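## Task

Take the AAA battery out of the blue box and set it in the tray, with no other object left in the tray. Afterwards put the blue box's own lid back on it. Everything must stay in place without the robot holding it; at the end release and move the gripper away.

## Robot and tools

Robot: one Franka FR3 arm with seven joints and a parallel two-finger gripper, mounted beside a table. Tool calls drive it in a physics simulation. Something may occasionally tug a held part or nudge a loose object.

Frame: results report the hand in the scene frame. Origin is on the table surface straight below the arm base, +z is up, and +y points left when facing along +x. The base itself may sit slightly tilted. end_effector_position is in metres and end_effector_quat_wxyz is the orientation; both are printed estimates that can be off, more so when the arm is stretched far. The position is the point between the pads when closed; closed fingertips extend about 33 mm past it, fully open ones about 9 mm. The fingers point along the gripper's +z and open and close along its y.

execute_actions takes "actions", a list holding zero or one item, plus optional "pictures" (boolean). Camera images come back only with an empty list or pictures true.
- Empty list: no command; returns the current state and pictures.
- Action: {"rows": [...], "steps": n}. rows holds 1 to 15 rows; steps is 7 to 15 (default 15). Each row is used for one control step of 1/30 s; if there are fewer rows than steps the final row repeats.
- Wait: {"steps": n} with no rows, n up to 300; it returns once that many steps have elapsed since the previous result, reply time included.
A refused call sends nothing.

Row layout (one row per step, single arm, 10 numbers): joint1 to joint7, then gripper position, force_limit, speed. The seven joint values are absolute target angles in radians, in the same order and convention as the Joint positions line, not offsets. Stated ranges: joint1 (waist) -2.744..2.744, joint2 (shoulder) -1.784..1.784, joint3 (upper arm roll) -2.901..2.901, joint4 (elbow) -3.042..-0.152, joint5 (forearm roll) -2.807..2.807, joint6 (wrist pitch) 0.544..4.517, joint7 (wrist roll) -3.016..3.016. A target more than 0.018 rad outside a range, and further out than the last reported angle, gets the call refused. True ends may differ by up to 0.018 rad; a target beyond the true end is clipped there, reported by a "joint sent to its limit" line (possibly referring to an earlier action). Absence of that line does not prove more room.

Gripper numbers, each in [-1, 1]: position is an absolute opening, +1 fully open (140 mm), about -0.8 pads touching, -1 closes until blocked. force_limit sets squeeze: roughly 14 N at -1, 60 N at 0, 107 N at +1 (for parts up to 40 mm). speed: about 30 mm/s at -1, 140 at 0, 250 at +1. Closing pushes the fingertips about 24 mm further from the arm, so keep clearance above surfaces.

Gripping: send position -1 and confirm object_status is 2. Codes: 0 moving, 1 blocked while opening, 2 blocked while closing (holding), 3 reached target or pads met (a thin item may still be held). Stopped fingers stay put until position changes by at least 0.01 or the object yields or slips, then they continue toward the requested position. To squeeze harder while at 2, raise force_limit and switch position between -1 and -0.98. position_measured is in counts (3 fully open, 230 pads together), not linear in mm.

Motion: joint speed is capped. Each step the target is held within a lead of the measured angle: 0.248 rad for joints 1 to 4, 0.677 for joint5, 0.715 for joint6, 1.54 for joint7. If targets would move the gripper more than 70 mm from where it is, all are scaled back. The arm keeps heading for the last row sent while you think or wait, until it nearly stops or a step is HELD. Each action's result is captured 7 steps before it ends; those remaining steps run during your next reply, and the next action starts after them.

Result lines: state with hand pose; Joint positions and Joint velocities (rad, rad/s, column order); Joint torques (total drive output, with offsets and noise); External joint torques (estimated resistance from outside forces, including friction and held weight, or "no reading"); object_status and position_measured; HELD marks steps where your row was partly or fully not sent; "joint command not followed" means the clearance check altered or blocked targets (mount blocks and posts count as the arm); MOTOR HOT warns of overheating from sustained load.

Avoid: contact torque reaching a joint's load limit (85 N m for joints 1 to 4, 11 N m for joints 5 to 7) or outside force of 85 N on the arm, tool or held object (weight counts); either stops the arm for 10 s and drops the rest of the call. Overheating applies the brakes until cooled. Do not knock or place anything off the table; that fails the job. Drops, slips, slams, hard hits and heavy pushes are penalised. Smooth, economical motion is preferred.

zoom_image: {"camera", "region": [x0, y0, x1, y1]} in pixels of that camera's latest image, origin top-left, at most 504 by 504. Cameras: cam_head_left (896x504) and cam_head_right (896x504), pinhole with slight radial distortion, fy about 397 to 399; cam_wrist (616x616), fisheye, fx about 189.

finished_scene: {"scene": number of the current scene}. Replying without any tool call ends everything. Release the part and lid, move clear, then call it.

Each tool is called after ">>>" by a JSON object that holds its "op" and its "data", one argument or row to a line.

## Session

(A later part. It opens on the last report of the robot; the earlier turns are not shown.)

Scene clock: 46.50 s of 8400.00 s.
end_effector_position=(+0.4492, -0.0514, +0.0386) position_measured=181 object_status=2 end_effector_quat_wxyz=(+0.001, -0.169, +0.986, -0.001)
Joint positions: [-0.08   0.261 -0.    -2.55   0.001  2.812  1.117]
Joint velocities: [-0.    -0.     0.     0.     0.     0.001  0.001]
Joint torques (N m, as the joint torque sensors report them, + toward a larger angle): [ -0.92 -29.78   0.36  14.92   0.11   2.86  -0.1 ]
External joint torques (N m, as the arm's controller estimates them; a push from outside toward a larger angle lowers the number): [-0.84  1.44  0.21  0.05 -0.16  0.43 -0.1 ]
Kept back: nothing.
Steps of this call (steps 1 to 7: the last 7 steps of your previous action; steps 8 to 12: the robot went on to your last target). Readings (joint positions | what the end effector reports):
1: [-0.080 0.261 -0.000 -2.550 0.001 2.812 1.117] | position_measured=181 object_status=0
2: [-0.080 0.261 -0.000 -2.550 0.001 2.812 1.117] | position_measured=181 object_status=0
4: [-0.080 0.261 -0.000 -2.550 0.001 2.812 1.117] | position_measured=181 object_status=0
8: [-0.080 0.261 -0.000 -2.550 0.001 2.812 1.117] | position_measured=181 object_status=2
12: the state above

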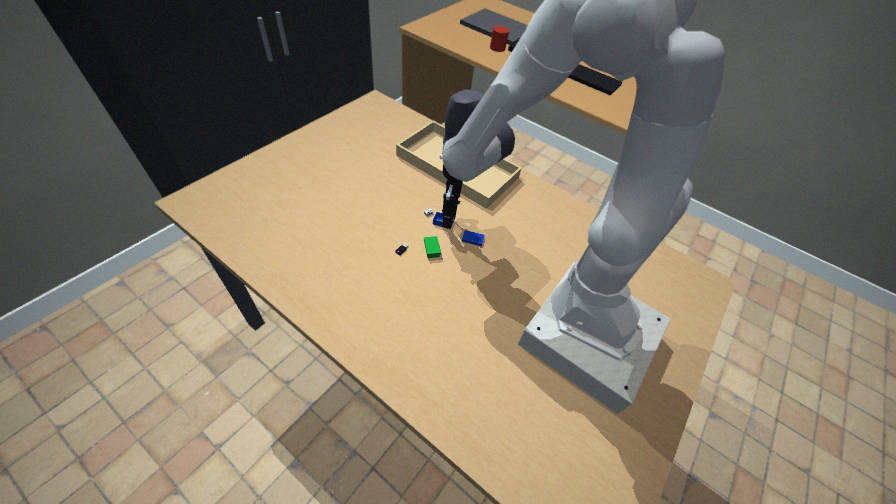

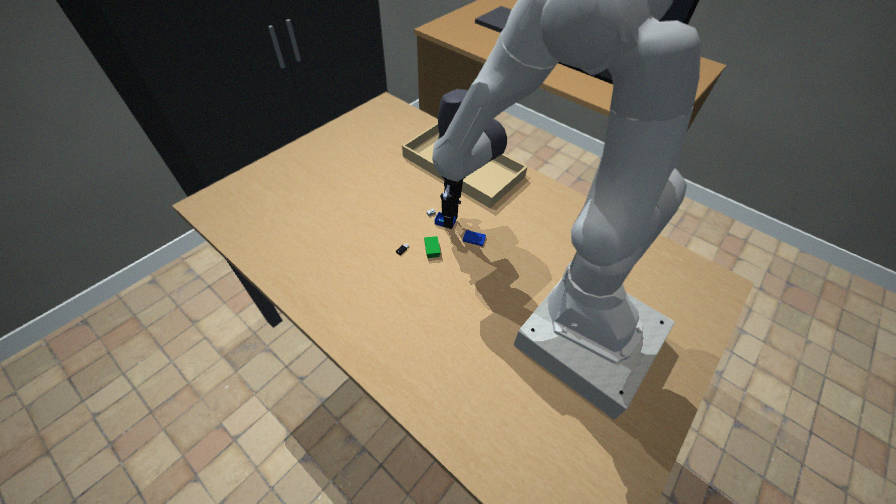

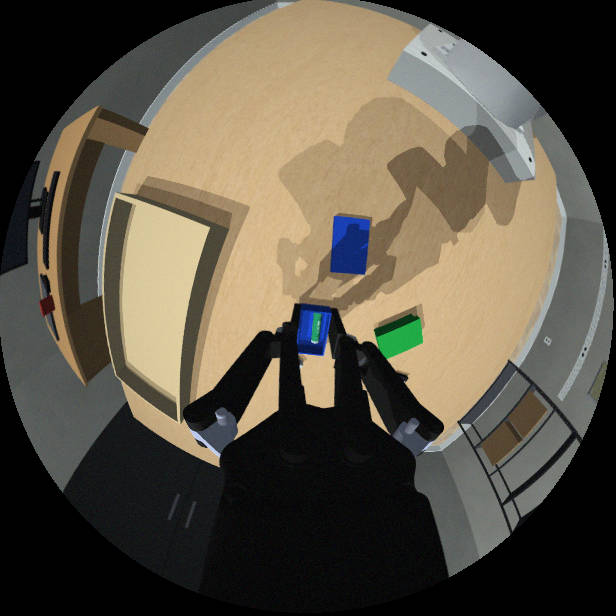

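>>> {"op": "execute_actions", "data": {
  "actions": [
    {"rows":[[-0.083,0.262,0,-2.549,0,2.814,1.117,-0.15,-0.3,0],[-0.083,0.262,0,-2.549,0,2.814,1.117,-0.15,-0.3,0],[-0.083,0.262,0,-2.549,0,2.814,1.117,-0.15,-0.3,0],[-0.083,0.262,0,-2.549,0,2.814,1.117,-0.15,-0.3,0],[-0.083,0.262,0,-2.549,0,2.814,1.117,-0.15,-0.3,0],[-0.083,0.262,0,-2.549,0,2.814,1.117,-0.15,-0.3,0],[-0.083,0.262,0,-2.549,0,2.814,1.117,-0.15,-0.3,0],[-0.083,0.262,0,-2.549,0,2.814,1.117,-0.15,-0.3,0],[-0.072,0.278,0,-2.521,0,2.802,1.117,-0.15,-0.3,0]],"steps":15}
  ]
}}

>>> {"op": "execute_actions", "data": {
  "actions": [
    {"steps":22}
  ]
}}

>>> {"op": "execute_actions", "data": {
  "actions": [
    {"rows":[[-0.072,0.278,0,-2.521,0,2.802,1.117,-1,-0.3,-0.5]],"steps":15}
  ]
}}

>>> {"op": "execute_actions", "data": {
  "actions": [
    {"steps":12}
  ],
  "pictures": true
}}

>>> {"op": "zoom_image", "data": {
  "camera": "cam_wrist",
  "region": [260,270,370,380]
}}

Scene clock: 47.47 s of 8400.00 s.
end_effector_position=(+0.4492, -0.0514, +0.0386) position_measured=148 object_status=0 end_effector_quat_wxyz=(+0.001, -0.169, +0.986, -0.001)
Joint positions: [-0.08   0.261 -0.    -2.55   0.001  2.812  1.117]
Joint velocities: [-0.001  0.     0.001  0.002 -0.    -0.    -0.   ]
Joint torques (N m, as the joint torque sensors report them, + toward a larger angle): [ -0.54 -29.87  -0.23  14.62   0.1    2.88  -0.06]
External joint torques (N m, as the arm's controller estimates them; a push from outside toward a larger angle lowers the number): [-0.45  1.39 -0.39 -0.31 -0.17  0.44 -0.06]
Steps of this call (steps 1 to 15: the robot went on to your last target; steps 16 to 21: nothing new was sent; steps 22 to 29: the first 8 steps of this action). Readings (joint positions | what the end effector reports):
22: [-0.080 0.261 -0.000 -2.550 0.001 2.812 1.117] | position_measured=181 object_status=0
23: [-0.080 0.261 -0.000 -2.550 0.001 2.812 1.117] | position_measured=181 object_status=0
25: [-0.080 0.261 -0.000 -2.550 0.001 2.812 1.117] | position_measured=161 object_status=0
29: the state above

Scene clock: 48.20 s of 8400.00 s.
end_effector_position=(+0.4593, -0.0499, +0.0389) position_measured=148 object_status=3 end_effector_quat_wxyz=(+0.003, -0.172, +0.985, -0.002)
Joint positions: [-0.075  0.276 -0.    -2.523  0.001  2.805  1.117]
Joint velocities: [ 0.001 -0.     0.001 -0.    -0.001 -0.001 -0.   ]
Joint torques (N m, as the joint torque sensors report them, + toward a larger angle): [  2.16 -30.97  -0.14  15.21   0.05   2.27  -0.06]
External joint torques (N m, as the arm's controller estimates them; a push from outside toward a larger angle lowers the number): [ 2.12  0.96 -0.43  0.14 -0.21 -0.17 -0.06]
Kept back: nothing.
Steps of this call (steps 1 to 7: the last 7 steps of your previous action; steps 8 to 22: the robot went on to your last target). Readings (joint positions | what the end effector reports):
1: [-0.080 0.264 -0.000 -2.545 0.001 2.810 1.117] | position_measured=148 object_status=0
2: [-0.078 0.269 -0.000 -2.538 0.001 2.809 1.117] | position_measured=148 object_status=0
4: [-0.076 0.273 -0.000 -2.529 0.001 2.808 1.117] | position_measured=148 object_status=0
8: [-0.075 0.276 -0.000 -2.524 0.001 2.806 1.117] | position_measured=148 object_status=3
22: the state above

Scene clock: 48.47 s of 8400.00 s.
end_effector_position=(+0.4596, -0.0499, +0.0391) position_measured=179 object_status=0 end_effector_quat_wxyz=(+0.003, -0.172, +0.985, -0.002)
Joint positions: [-0.075  0.276 -0.    -2.522  0.001  2.804  1.117]
Joint velocities: [-0.001 -0.    -0.002  0.003 -0.     0.    -0.   ]
Joint torques (N m, as the joint torque sensors report them, + toward a larger angle): [  2.37 -30.36   0.4   15.71   0.13   2.24   0.02]
External joint torques (N m, as the arm's controller estimates them; a push from outside toward a larger angle lowers the number): [ 2.51  0.9   0.29  0.88 -0.14 -0.1   0.02]
Steps of this call (steps 1 to 8: the first 8 steps of this action). Readings (joint positions | what the end effector reports):
1: [-0.075 0.276 -0.000 -2.523 0.001 2.805 1.117] | position_measured=148 object_status=0
2: [-0.075 0.276 -0.000 -2.523 0.001 2.805 1.117] | position_measured=152 object_status=0
4: [-0.075 0.276 -0.000 -2.523 0.001 2.804 1.117] | position_measured=161 object_status=0
8: the state above

Scene clock: 48.87 s of 8400.00 s.
end_effector_position=(+0.4596, -0.0499, +0.0390) position_measured=181 object_status=2 end_effector_quat_wxyz=(+0.003, -0.172, +0.985, -0.002)
Joint positions: [-0.075  0.276 -0.    -2.522  0.001  2.804  1.117]
Joint velocities: [-0.     0.001 -0.001  0.     0.001 -0.    -0.001]
Joint torques (N m, as the joint torque sensors report them, + toward a larger angle): [  1.74 -30.72   0.34  14.85   0.12   2.22  -0.12]
External joint torques (N m, as the arm's controller estimates them; a push from outside toward a larger angle lowers the number): [ 1.9   1.24  0.24 -0.31 -0.16 -0.23 -0.12]
Kept back: nothing.
Steps of this call (steps 1 to 7: the last 7 steps of your previous action; steps 8 to 12: the robot went on to your last target). Readings (joint positions | what the end effector reports):
1: [-0.075 0.276 -0.000 -2.522 0.001 2.804 1.117] | position_measured=181 object_status=0
2: [-0.075 0.276 -0.000 -2.522 0.001 2.804 1.117] | position_measured=181 object_status=0
4: [-0.075 0.276 -0.000 -2.522 0.001 2.804 1.117] | position_measured=181 object_status=0
8: [-0.075 0.276 -0.000 -2.522 0.001 2.804 1.117] | position_measured=181 object_status=2
12: the state above

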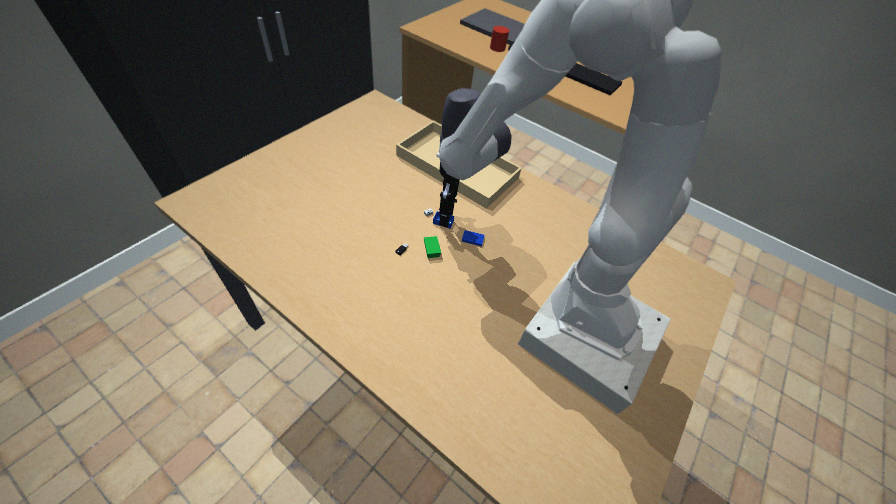

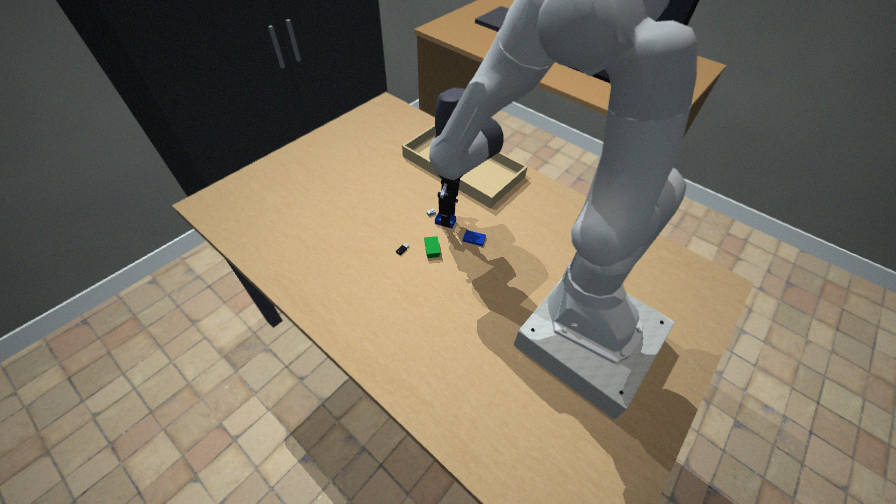

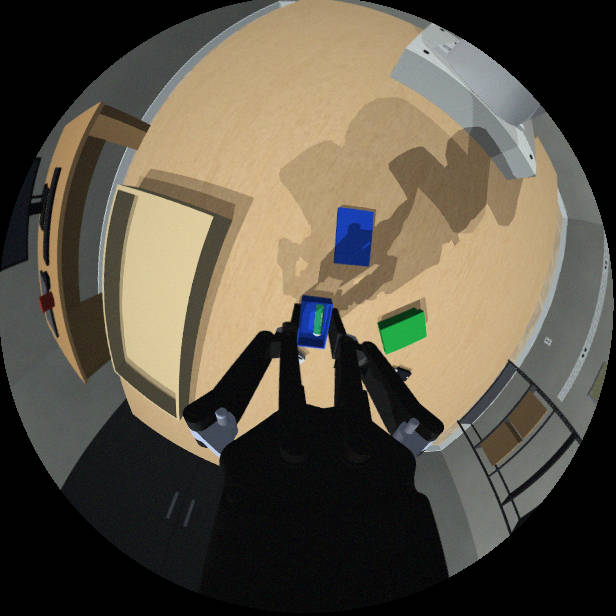

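Region (260, 270, 370, 380) of cam_wrist's 616x616 image, scaled by 4.582, with more detail than that image has.

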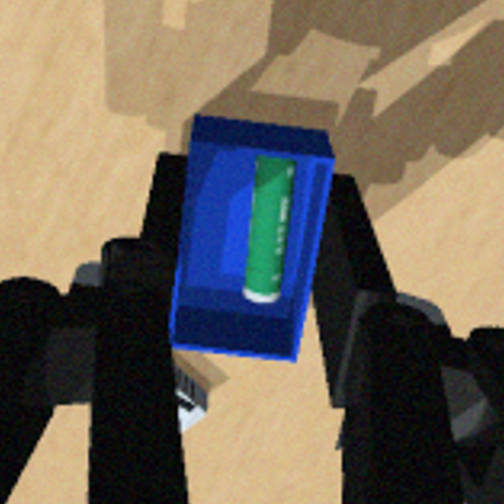

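>>> {"op": "execute_actions", "data": {
  "actions": [
    {"rows":[[-0.047,0.276,0,-2.521,0,2.802,1.117,-1,-0.3,-0.5]],"steps":15}
  ]
}}

>>> {"op": "execute_actions", "data": {
  "actions": [
    {"steps":12}
  ],
  "pictures": true
}}

>>> {"op": "zoom_image", "data": {
  "camera": "cam_wrist",
  "region": [260,270,370,380]
}}

Scene clock: 49.43 s of 8400.00 s.
end_effector_position=(+0.4607, -0.0382, +0.0390) position_measured=181 object_status=2 end_effector_quat_wxyz=(+0.003, -0.184, +0.983, -0.002)
Joint positions: [-0.05   0.276 -0.    -2.522  0.001  2.804  1.117]
Joint velocities: [ 0.005 -0.001 -0.     0.001 -0.001  0.001 -0.001]
Joint torques (N m, as the joint torque sensors report them, + toward a larger angle): [  1.34 -31.35  -0.48  15.11   0.13   2.22  -0.04]
External joint torques (N m, as the arm's controller estimates them; a push from outside toward a larger angle lowers the number): [ 1.74  0.75 -0.22 -0.17 -0.18 -0.26 -0.04]
Steps of this call (steps 1 to 9: the robot went on to your last target; steps 10 to 17: the first 8 steps of this action). Readings (joint positions | what the end effector reports):
10: [-0.071 0.276 -0.002 -2.522 0.001 2.804 1.117] | position_measured=181 object_status=2
11: [-0.065 0.276 -0.003 -2.522 0.001 2.804 1.117] | position_measured=181 object_status=2
13: [-0.056 0.276 -0.001 -2.522 0.001 2.804 1.117] | position_measured=181 object_status=2
17: the state above

Scene clock: 49.83 s of 8400.00 s.
end_effector_position=(+0.4607, -0.0382, +0.0390) position_measured=181 object_status=2 end_effector_quat_wxyz=(+0.003, -0.184, +0.983, -0.002)
Joint positions: [-0.05   0.276 -0.    -2.522  0.001  2.804  1.117]
Joint velocities: [ 0.     0.001 -0.    -0.    -0.    -0.    -0.   ]
Joint torques (N m, as the joint torque sensors report them, + toward a larger angle): [  1.84 -31.82  -0.05  14.52   0.07   2.21  -0.02]
External joint torques (N m, as the arm's controller estimates them; a push from outside toward a larger angle lowers the number): [ 1.95  0.09 -0.21 -0.6  -0.21 -0.23 -0.02]
Kept back: nothing.
Steps of this call (steps 1 to 7: the last 7 steps of your previous action; steps 8 to 12: the robot went on to your last target). Readings (joint positions | what the end effector reports):
1: [-0.050 0.276 -0.000 -2.522 0.001 2.804 1.117] | position_measured=181 object_status=2
2: [-0.050 0.276 -0.000 -2.522 0.001 2.804 1.117] | position_measured=181 object_status=2
4: [-0.050 0.276 -0.000 -2.522 0.001 2.804 1.117] | position_measured=181 object_status=2
8: [-0.050 0.276 -0.000 -2.522 0.001 2.804 1.117] | position_measured=181 object_status=2
12: the state above

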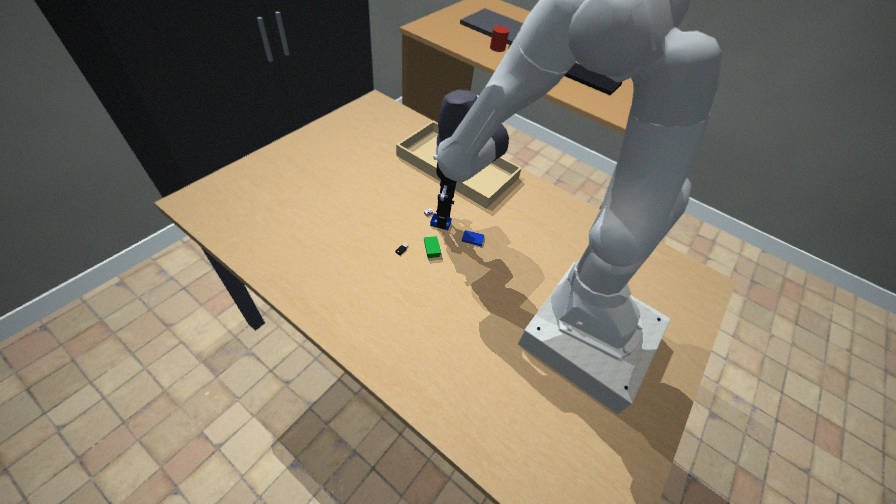

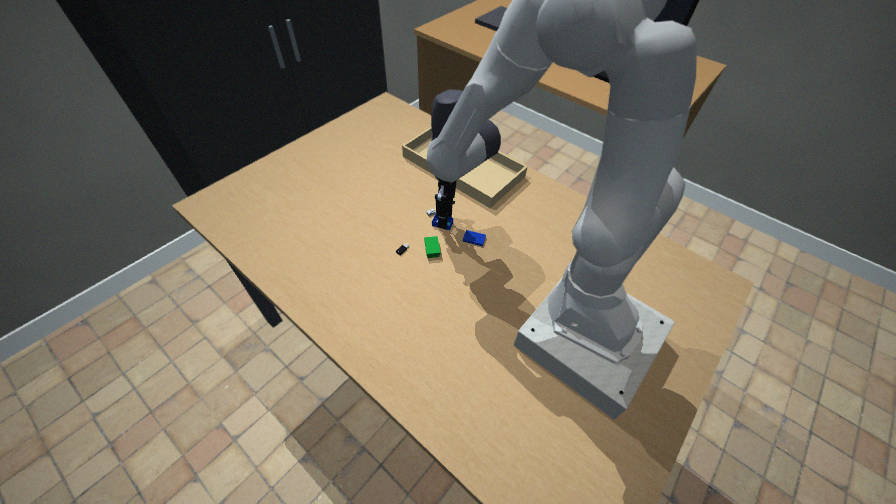

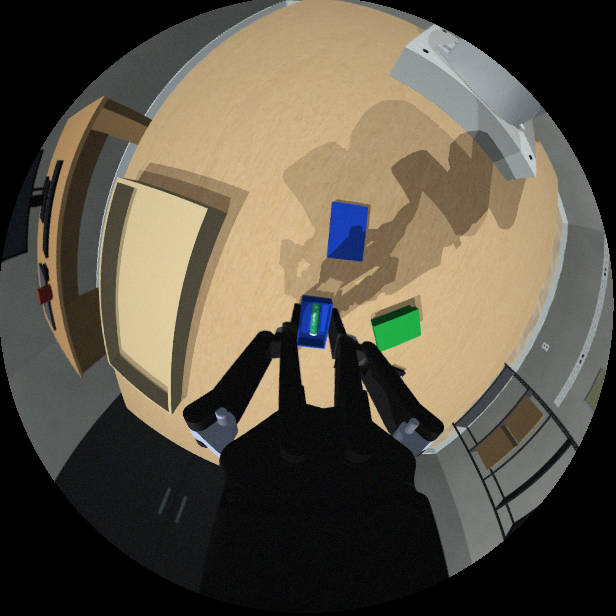

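Region (260, 270, 370, 380) of cam_wrist's 616x616 image, scaled by 4.582, with more detail than that image has.

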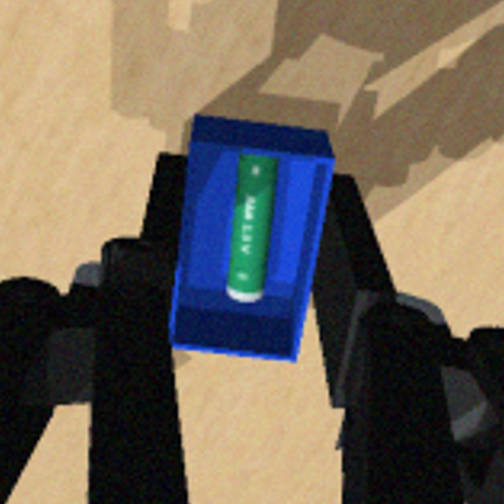

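>>> {"op": "execute_actions", "data": {
  "actions": [
    {"rows":[[-0.047,0.276,0,-2.521,0,2.802,1.117,-0.15,-0.3,-0.3],[-0.047,0.276,0,-2.521,0,2.802,1.117,-0.15,-0.3,-0.3],[-0.047,0.276,0,-2.521,0,2.802,1.117,-0.15,-0.3,-0.3],[-0.047,0.276,0,-2.521,0,2.802,1.117,-0.15,-0.3,-0.3],[-0.047,0.276,0,-2.521,0,2.802,1.117,-0.15,-0.3,-0.3],[-0.047,0.276,0,-2.521,0,2.802,1.117,-0.15,-0.3,-0.3],[-0.047,0.276,0,-2.521,0,2.802,1.117,-0.15,-0.3,-0.3],[-0.047,0.276,0,-2.521,0,2.802,1.117,-0.15,-0.3,-0.3],[-0.047,0.276,0,-2.521,0,2.802,1.117,-0.15,-0.3,-0.3],[-0.047,0.276,0,-2.521,0,2.802,1.117,-0.15,-0.3,-0.3],[-0.047,0.276,0,-2.521,0,2.802,1.117,-0.15,-0.3,-0.3],[-0.047,0.235,0,-2.531,0,2.77,1.117,-0.15,-0.3,-0.3]],"steps":15}
  ]
}}

>>> {"op": "execute_actions", "data": {
  "actions": [
    {"rows":[[-0.047,0.19,0,-2.541,0,2.736,1.117,-0.15,-0.3,0],[-0.047,0.19,0,-2.541,0,2.736,1.117,-0.15,-0.3,0],[-0.047,0.19,0,-2.541,0,2.736,1.117,-0.15,-0.3,0],[-0.047,0.19,0,-2.541,0,2.736,1.117,-0.15,-0.3,0],[-0.047,0.19,0,-2.541,0,2.736,1.117,-0.15,-0.3,0],[-0.047,0.19,0,-2.541,0,2.736,1.117,-0.15,-0.3,0],[-0.047,0.19,0,-2.541,0,2.736,1.117,-0.67,-0.6,0]],"steps":15}
  ]
}}

>>> {"op": "execute_actions", "data": {
  "actions": [
    {"steps":25}
  ],
  "pictures": true
}}

>>> {"op": "zoom_image", "data": {
  "camera": "cam_wrist",
  "region": [260,270,370,380]
}}

Scene clock: 50.93 s of 8400.00 s.
end_effector_position=(+0.4607, -0.0382, +0.0390) position_measured=148 object_status=0 end_effector_quat_wxyz=(+0.003, -0.184, +0.983, -0.002)
Joint positions: [-0.05   0.276 -0.    -2.522  0.001  2.804  1.117]
Joint velocities: [ 0.001  0.    -0.     0.001 -0.     0.    -0.001]
Joint torques (N m, as the joint torque sensors report them, + toward a larger angle): [  2.62 -32.    -0.99  14.78   0.1    2.14  -0.06]
External joint torques (N m, as the arm's controller estimates them; a push from outside toward a larger angle lowers the number): [ 2.68 -0.08 -1.18 -0.34 -0.17 -0.31 -0.06]
Steps of this call (steps 1 to 15: the robot went on to your last target; steps 16 to 25: nothing new was sent; steps 26 to 33: the first 8 steps of this action). Readings (joint positions | what the end effector reports):
26: [-0.050 0.276 -0.000 -2.522 0.001 2.804 1.117] | position_measured=181 object_status=0
27: [-0.050 0.276 -0.000 -2.522 0.001 2.804 1.117] | position_measured=181 object_status=0
29: [-0.050 0.276 -0.000 -2.522 0.001 2.804 1.117] | position_measured=165 object_status=0
33: the state above

Scene clock: 51.43 s of 8400.00 s.
end_effector_position=(+0.4640, -0.0383, +0.0688) position_measured=154 object_status=0 end_effector_quat_wxyz=(+0.011, -0.184, +0.983, -0.004)
Joint positions: [-0.05   0.191 -0.    -2.537  0.001  2.75   1.117]
Joint velocities: [ 0.    -0.009  0.    -0.015  0.001 -0.064 -0.   ]
Joint torques (N m, as the joint torque sensors report them, + toward a larger angle): [  1.91 -29.94  -0.24  13.45   0.19   2.23  -0.07]
External joint torques (N m, as the arm's controller estimates them; a push from outside toward a larger angle lowers the number): [ 1.95 -0.07 -0.38 -2.66 -0.13 -0.22 -0.07]
Steps of this call (steps 1 to 7: the last 7 steps of your previous action; steps 8 to 15: the first 8 steps of this action). Readings (joint positions | what the end effector reports):
8: [-0.050 0.235 -0.000 -2.532 0.001 2.780 1.117] | position_measured=148 object_status=3
9: [-0.050 0.221 -0.000 -2.535 0.001 2.772 1.117] | position_measured=148 object_status=3
11: [-0.050 0.201 -0.000 -2.536 0.001 2.761 1.117] | position_measured=148 object_status=3
15: the state above

Scene clock: 52.27 s of 8400.00 s.
end_effector_position=(+0.4593, -0.0379, +0.0672) position_measured=213 object_status=3 end_effector_quat_wxyz=(+0.005, -0.184, +0.983, -0.002)
Joint positions: [-0.05   0.191 -0.    -2.539  0.001  2.739  1.117]
Joint velocities: [ 0.002 -0.002 -0.     0.001 -0.    -0.001 -0.   ]
Joint torques (N m, as the joint torque sensors report them, + toward a larger angle): [  1.45 -31.25   0.25  13.98   0.15   2.15  -0.01]
External joint torques (N m, as the arm's controller estimates them; a push from outside toward a larger angle lowers the number): [ 1.46 -0.62  0.09 -2.47 -0.17 -0.33 -0.01]
Kept back: nothing.
Steps of this call (steps 1 to 7: the last 7 steps of your previous action; steps 8 to 25: the robot went on to your last target). Readings (joint positions | what the end effector reports):
1: [-0.050 0.191 -0.000 -2.538 0.001 2.748 1.117] | position_measured=161 object_status=0
2: [-0.050 0.191 -0.000 -2.538 0.001 2.746 1.117] | position_measured=169 object_status=0
4: [-0.050 0.191 -0.000 -2.539 0.001 2.743 1.117] | position_measured=184 object_status=0
8: [-0.050 0.191 -0.000 -2.539 0.001 2.741 1.117] | position_measured=212 object_status=0
25: the state above

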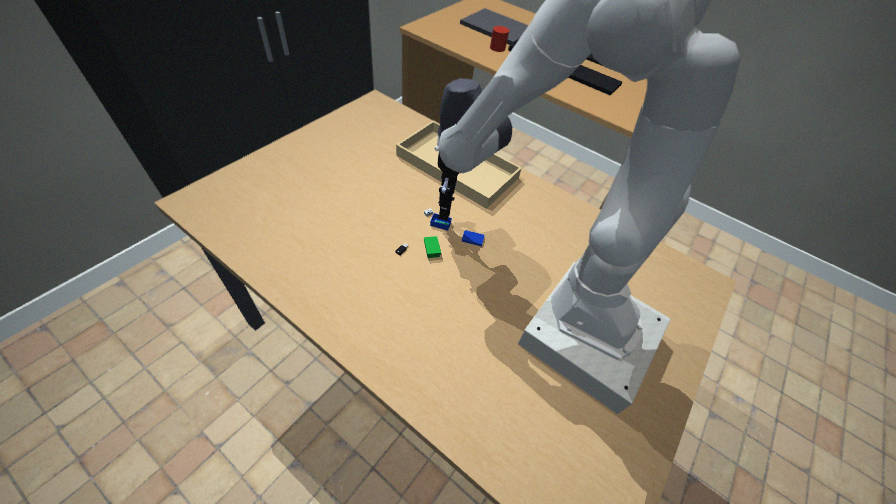

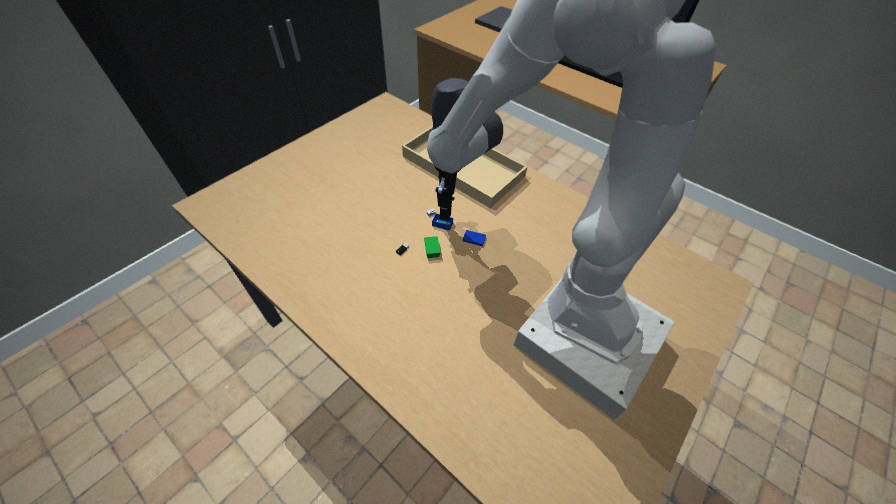

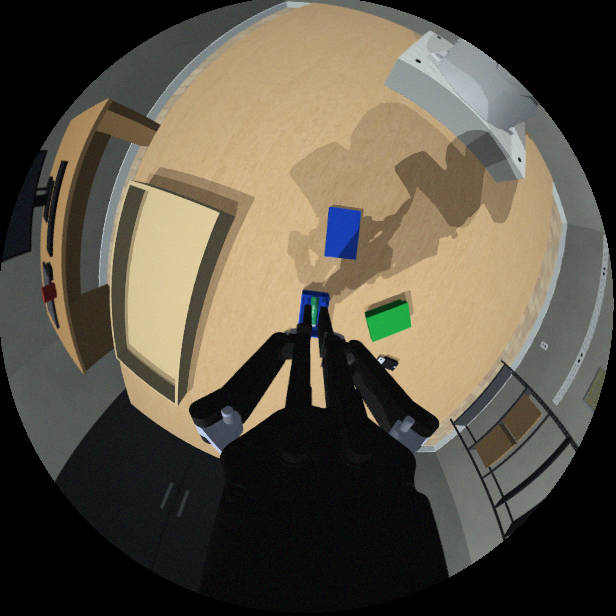

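Region (260, 270, 370, 380) of cam_wrist's 616x616 image, scaled by 4.582, with more detail than that image has.

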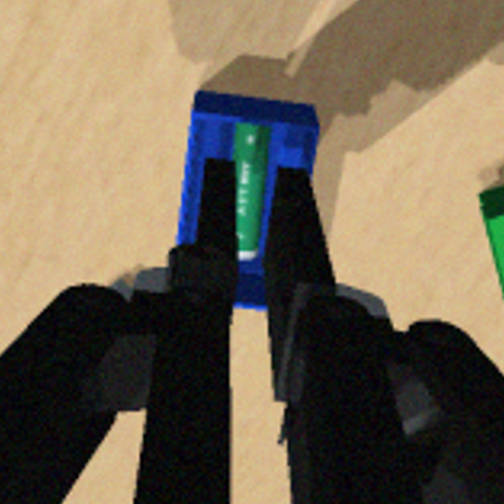

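>>> {"op": "execute_actions", "data": {
  "actions": [
    {"rows":[[-0.047,0.2,0,-2.533,0,2.75,1.117,-0.67,-0.6,0],[-0.047,0.2,0,-2.533,0,2.75,1.117,-0.67,-0.6,0],[-0.047,0.205,0,-2.532,0,2.753,1.117,-0.67,-0.6,0],[-0.047,0.21,0,-2.532,0,2.756,1.117,-0.67,-0.6,0],[-0.047,0.215,0,-2.531,0,2.76,1.117,-0.67,-0.6,0],[-0.047,0.22,0,-2.53,0,2.763,1.117,-0.67,-0.6,0]],"steps":15}
  ]
}}

>>> {"op": "execute_actions", "data": {
  "actions": [
    {"steps":15}
  ]
}}

>>> {"op": "execute_actions", "data": {
  "actions": [
    {"rows":[[-0.047,0.224,0,-2.529,0,2.766,1.117,-0.67,-0.6,0],[-0.047,0.228,0,-2.529,0,2.769,1.117,-0.67,-0.6,0],[-0.047,0.232,0,-2.528,0,2.772,1.117,-0.67,-0.6,0],[-0.047,0.236,0,-2.527,0,2.775,1.117,-0.67,-0.6,0],[-0.047,0.24,0,-2.527,0,2.778,1.117,-0.67,-0.6,0],[-0.047,0.244,0,-2.526,0,2.781,1.117,-0.67,-0.6,0],[-0.047,0.248,0,-2.525,0,2.784,1.117,-0.67,-0.6,0],[-0.047,0.252,0,-2.525,0,2.786,1.117,-0.67,-0.6,0]],"steps":15}
  ]
}}

>>> {"op": "execute_actions", "data": {
  "actions": [
    {"steps":12}
  ],
  "pictures": true
}}

>>> {"op": "zoom_image", "data": {
  "camera": "cam_wrist",
  "region": [260,270,370,380]
}}

Scene clock: 53.33 s of 8400.00 s.
end_effector_position=(+0.4599, -0.0380, +0.0598) position_measured=213 object_status=3 end_effector_quat_wxyz=(+0.003, -0.184, +0.983, -0.002)
Joint positions: [-0.05   0.214 -0.    -2.533  0.001  2.753  1.117]
Joint velocities: [ 0.     0.077 -0.001  0.    -0.     0.04  -0.001]
Joint torques (N m, as the joint torque sensors report them, + toward a larger angle): [  1.61 -30.64  -0.64  16.21   0.19   3.12  -0.08]
External joint torques (N m, as the arm's controller estimates them; a push from outside toward a larger angle lowers the number): [ 1.75  1.8  -0.71 -0.51 -0.13  0.52 -0.08]
Steps of this call (steps 1 to 15: the robot went on to your last target; steps 16 to 24: nothing new was sent; steps 25 to 32: the first 8 steps of this action). Readings (joint positions | what the end effector reports):
25: [-0.050 0.192 -0.000 -2.538 0.001 2.740 1.117] | position_measured=213 object_status=3
26: [-0.050 0.194 -0.000 -2.537 0.001 2.741 1.117] | position_measured=213 object_status=3
28: [-0.050 0.199 -0.000 -2.535 0.001 2.745 1.117] | position_measured=213 object_status=3
32: the state above

Scene clock: 53.83 s of 8400.00 s.
end_effector_position=(+0.4613, -0.0381, +0.0588) position_measured=213 object_status=3 end_effector_quat_wxyz=(+0.005, -0.184, +0.983, -0.003)
Joint positions: [-0.049  0.219 -0.    -2.532  0.001  2.76   1.117]
Joint velocities: [ 0.    -0.     0.001 -0.     0.001  0.002 -0.002]
Joint torques (N m, as the joint torque sensors report them, + toward a larger angle): [  1.79 -29.83  -0.39  16.25   0.11   2.79  -0.07]
External joint torques (N m, as the arm's controller estimates them; a push from outside toward a larger angle lowers the number): [ 1.85  1.22 -0.53  0.22 -0.2   0.32 -0.07]
Kept back: nothing.
Steps of this call (steps 1 to 7: the last 7 steps of your previous action; steps 8 to 15: the robot went on to your last target). Readings (joint positions | what the end effector reports):
1: [-0.050 0.216 -0.000 -2.533 0.001 2.754 1.117] | position_measured=213 object_status=3
2: [-0.050 0.218 -0.000 -2.533 0.001 2.755 1.117] | position_measured=213 object_status=3
4: [-0.050 0.218 -0.000 -2.532 0.001 2.757 1.117] | position_measured=213 object_status=3
8: [-0.050 0.219 -0.000 -2.532 0.001 2.759 1.117] | position_measured=213 object_status=3
15: the state above
The arm was judged still, so your last target was given up. Only a new action makes it travel on or press farther. Fingers that are still opening or closing keep moving.

Scene clock: 54.10 s of 8400.00 s.
end_effector_position=(+0.4600, -0.0380, +0.0507) position_measured=213 object_status=3 end_effector_quat_wxyz=(+0.003, -0.184, +0.983, -0.002)
Joint positions: [-0.049  0.241 -0.    -2.528  0.001  2.773  1.117]
Joint velocities: [0.    0.12  0.    0.014 0.001 0.064 0.001]
Joint torques (N m, as the joint torque sensors report them, + toward a larger angle): [  2.01 -29.56  -0.36  14.61   0.18   2.88  -0.02]
External joint torques (N m, as the arm's controller estimates them; a push from outside toward a larger angle lowers the number): [ 2.05  2.3  -0.55 -0.91 -0.11  0.47 -0.02]
Steps of this call (steps 1 to 8: the first 8 steps of this action). Readings (joint positions | what the end effector reports):
1: [-0.049 0.219 -0.000 -2.532 0.001 2.761 1.117] | position_measured=213 object_status=3
2: [-0.049 0.220 -0.000 -2.531 0.001 2.762 1.117] | position_measured=213 object_status=3
4: [-0.049 0.226 -0.000 -2.530 0.001 2.765 1.117] | position_measured=213 object_status=3
8: the state above

Scene clock: 54.50 s of 8400.00 s.
end_effector_position=(+0.4602, -0.0380, +0.0476) position_measured=213 object_status=3 end_effector_quat_wxyz=(+0.003, -0.184, +0.983, -0.002)
Joint positions: [-0.049  0.251 -0.    -2.527  0.001  2.782  1.117]
Joint velocities: [ 0.001 -0.001  0.001 -0.001  0.     0.007  0.   ]
Joint torques (N m, as the joint torque sensors report them, + toward a larger angle): [  2.25 -29.7    0.67  15.84   0.14   2.95  -0.05]
External joint torques (N m, as the arm's controller estimates them; a push from outside toward a larger angle lowers the number): [ 2.3   1.84  0.48  0.32 -0.14  0.5  -0.05]
Kept back: nothing.
Steps of this call (steps 1 to 7: the last 7 steps of your previous action; steps 8 to 12: the robot went on to your last target). Readings (joint positions | what the end effector reports):
1: [-0.049 0.245 -0.000 -2.528 0.001 2.775 1.117] | position_measured=213 object_status=3
2: [-0.049 0.247 -0.000 -2.528 0.001 2.776 1.117] | position_measured=213 object_status=3
4: [-0.049 0.250 -0.000 -2.528 0.001 2.778 1.117] | position_measured=213 object_status=3
8: [-0.049 0.251 -0.000 -2.527 0.001 2.781 1.117] | position_measured=213 object_status=3
12: the state above

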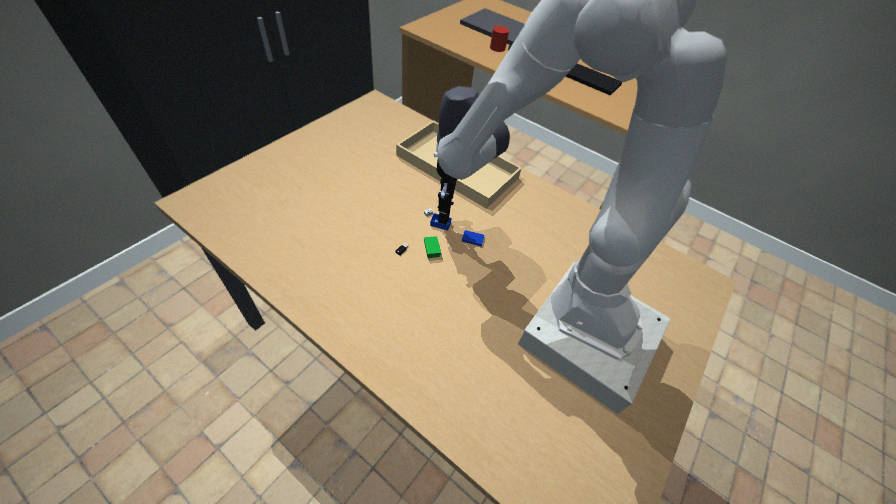

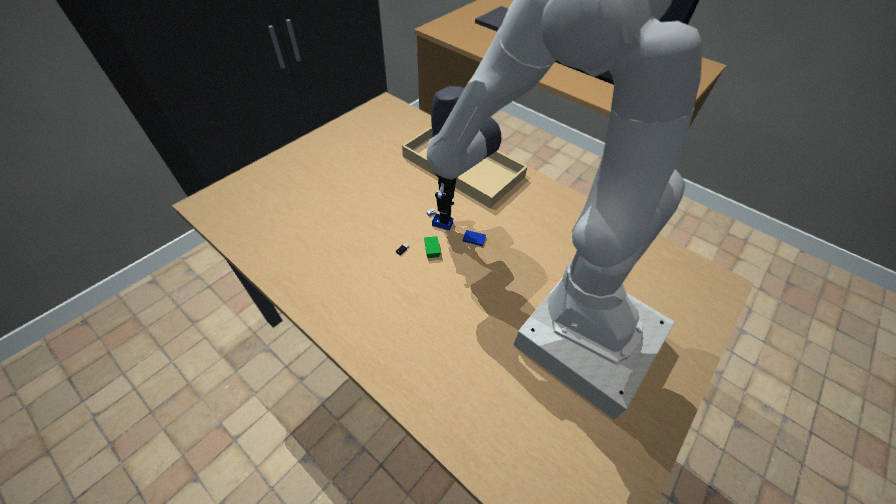

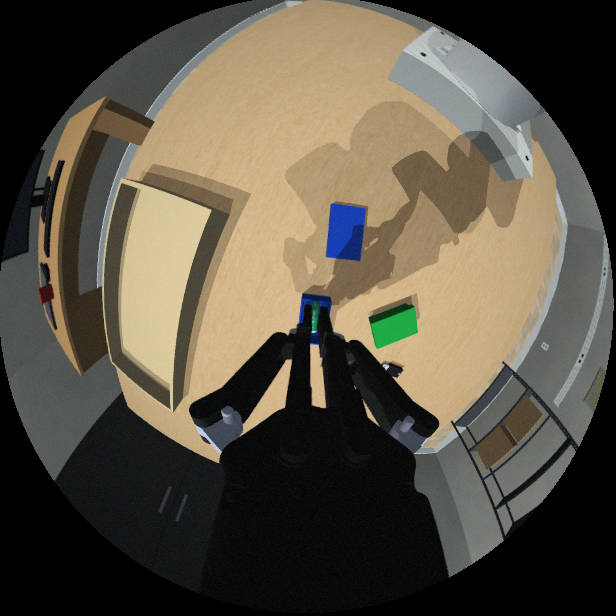

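Region (260, 270, 370, 380) of cam_wrist's 616x616 image, scaled by 4.582, with more detail than that image has.

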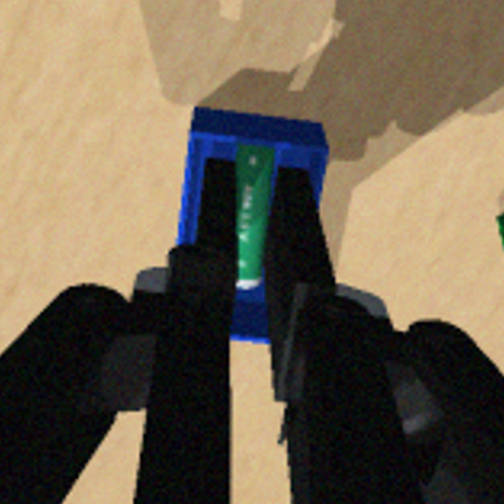

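Inside now. Continue down.

>>> {"op": "execute_actions", "data": {
  "actions": [
    {"rows":[[-0.047,0.256,0,-2.524,0,2.789,1.117,-0.67,-0.6,0],[-0.047,0.26,0,-2.523,0,2.792,1.117,-0.67,-0.6,0],[-0.047,0.264,0,-2.523,0,2.795,1.117,-0.67,-0.6,0],[-0.047,0.268,0,-2.522,0,2.797,1.117,-0.67,-0.6,0],[-0.047,0.272,0,-2.521,0,2.8,1.117,-0.67,-0.6,0],[-0.047,0.276,0,-2.521,0,2.802,1.117,-0.67,-0.6,0],[-0.047,0.28,0,-2.52,0,2.805,1.117,-0.67,-0.6,0]],"steps":15}
  ]
}}

>>> {"op": "execute_actions", "data": {
  "actions": [
    {"steps":12}
  ],
  "pictures": true
}}

>>> {"op": "zoom_image", "data": {
  "camera": "cam_wrist",
  "region": [260,270,370,380]
}}

Scene clock: 55.20 s of 8400.00 s.
end_effector_position=(+0.4587, -0.0379, +0.0397) position_measured=213 object_status=3 end_effector_quat_wxyz=(+0.000, -0.184, +0.983, -0.001)
Joint positions: [-0.049  0.273 -0.    -2.523  0.001  2.795  1.117]
Joint velocities: [-0.001  0.094  0.     0.003  0.     0.043  0.001]
Joint torques (N m, as the joint torque sensors report them, + toward a larger angle): [  1.68 -31.96  -0.71  15.09   0.05   3.05  -0.11]
External joint torques (N m, as the arm's controller estimates them; a push from outside toward a larger angle lowers the number): [ 1.79  1.25 -0.86 -0.52 -0.22  0.52 -0.11]
Steps of this call (steps 1 to 13: the robot went on to your last target; steps 14 to 21: the first 8 steps of this action). Readings (joint positions | what the end effector reports):
14: [-0.049 0.251 -0.000 -2.527 0.001 2.784 1.117] | position_measured=213 object_status=3
15: [-0.049 0.253 -0.000 -2.526 0.001 2.785 1.117] | position_measured=213 object_status=3
17: [-0.049 0.258 -0.000 -2.525 0.001 2.788 1.117] | position_measured=213 object_status=3
21: the state above

Scene clock: 55.60 s of 8400.00 s.
end_effector_position=(+0.4593, -0.0380, +0.0379) position_measured=213 object_status=3 end_effector_quat_wxyz=(+0.001, -0.184, +0.983, -0.002)
Joint positions: [-0.049  0.279 -0.    -2.522  0.001  2.802  1.117]
Joint velocities: [-0.     0.001 -0.     0.002  0.001  0.005 -0.001]
Joint torques (N m, as the joint torque sensors report them, + toward a larger angle): [  2.19 -30.81  -0.23  16.05   0.02   2.9    0.01]
External joint torques (N m, as the arm's controller estimates them; a push from outside toward a larger angle lowers the number): [ 2.34  1.23 -0.35  0.86 -0.26  0.45  0.01]
Kept back: nothing.
Steps of this call (steps 1 to 7: the last 7 steps of your previous action; steps 8 to 12: the robot went on to your last target). Readings (joint positions | what the end effector reports):
1: [-0.049 0.275 -0.000 -2.523 0.001 2.796 1.117] | position_measured=213 object_status=3
2: [-0.049 0.277 -0.000 -2.523 0.001 2.797 1.117] | position_measured=213 object_status=3
4: [-0.049 0.278 -0.000 -2.523 0.001 2.799 1.117] | position_measured=213 object_status=3
8: [-0.049 0.279 -0.000 -2.522 0.001 2.801 1.117] | position_measured=213 object_status=3
12: the state above

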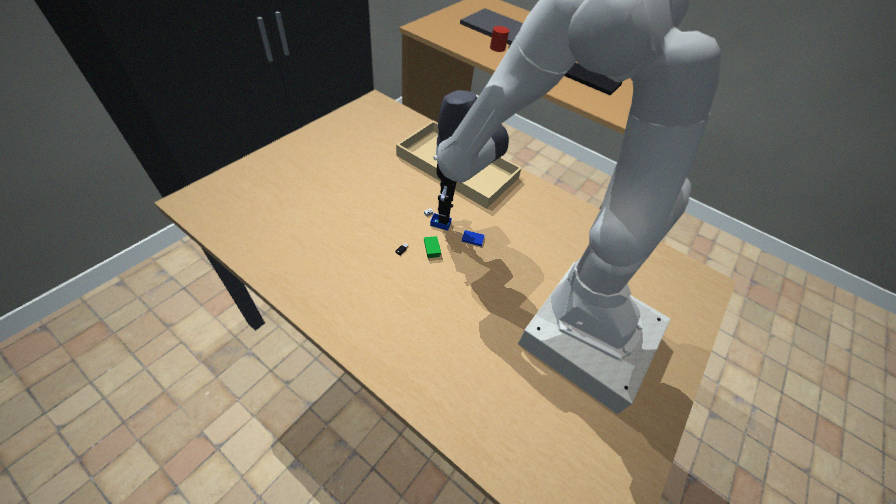

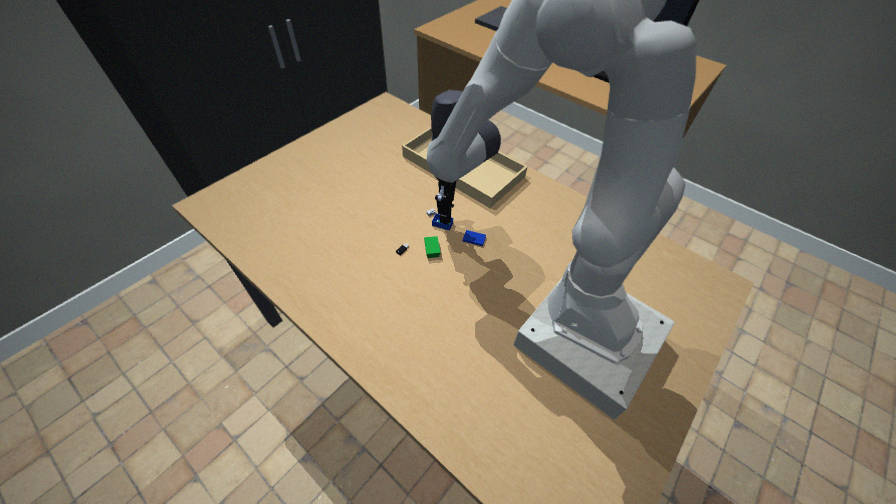

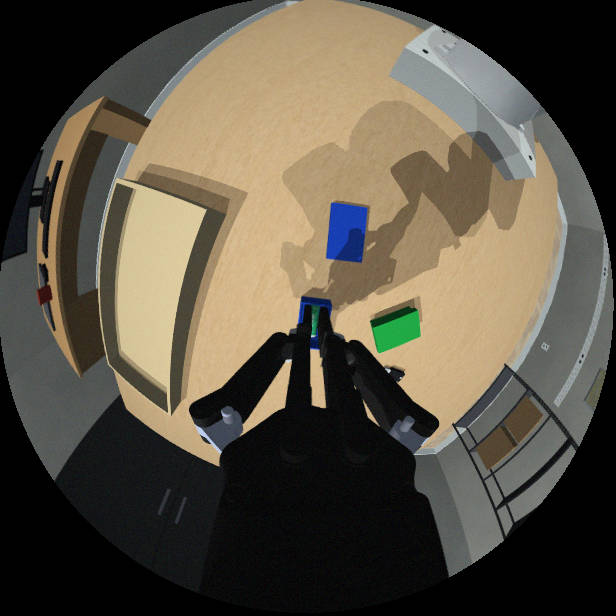

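Region (260, 270, 370, 380) of cam_wrist's 616x616 image, scaled by 4.582, with more detail than that image has.

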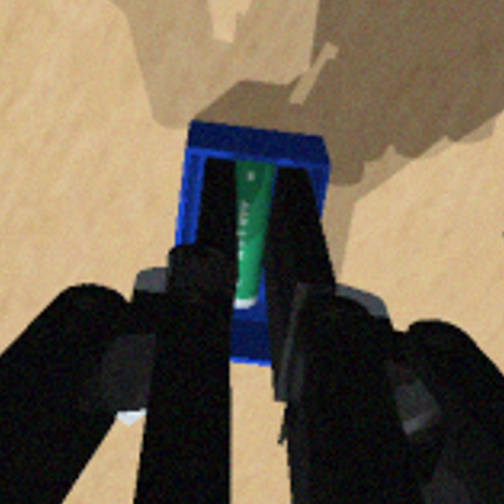

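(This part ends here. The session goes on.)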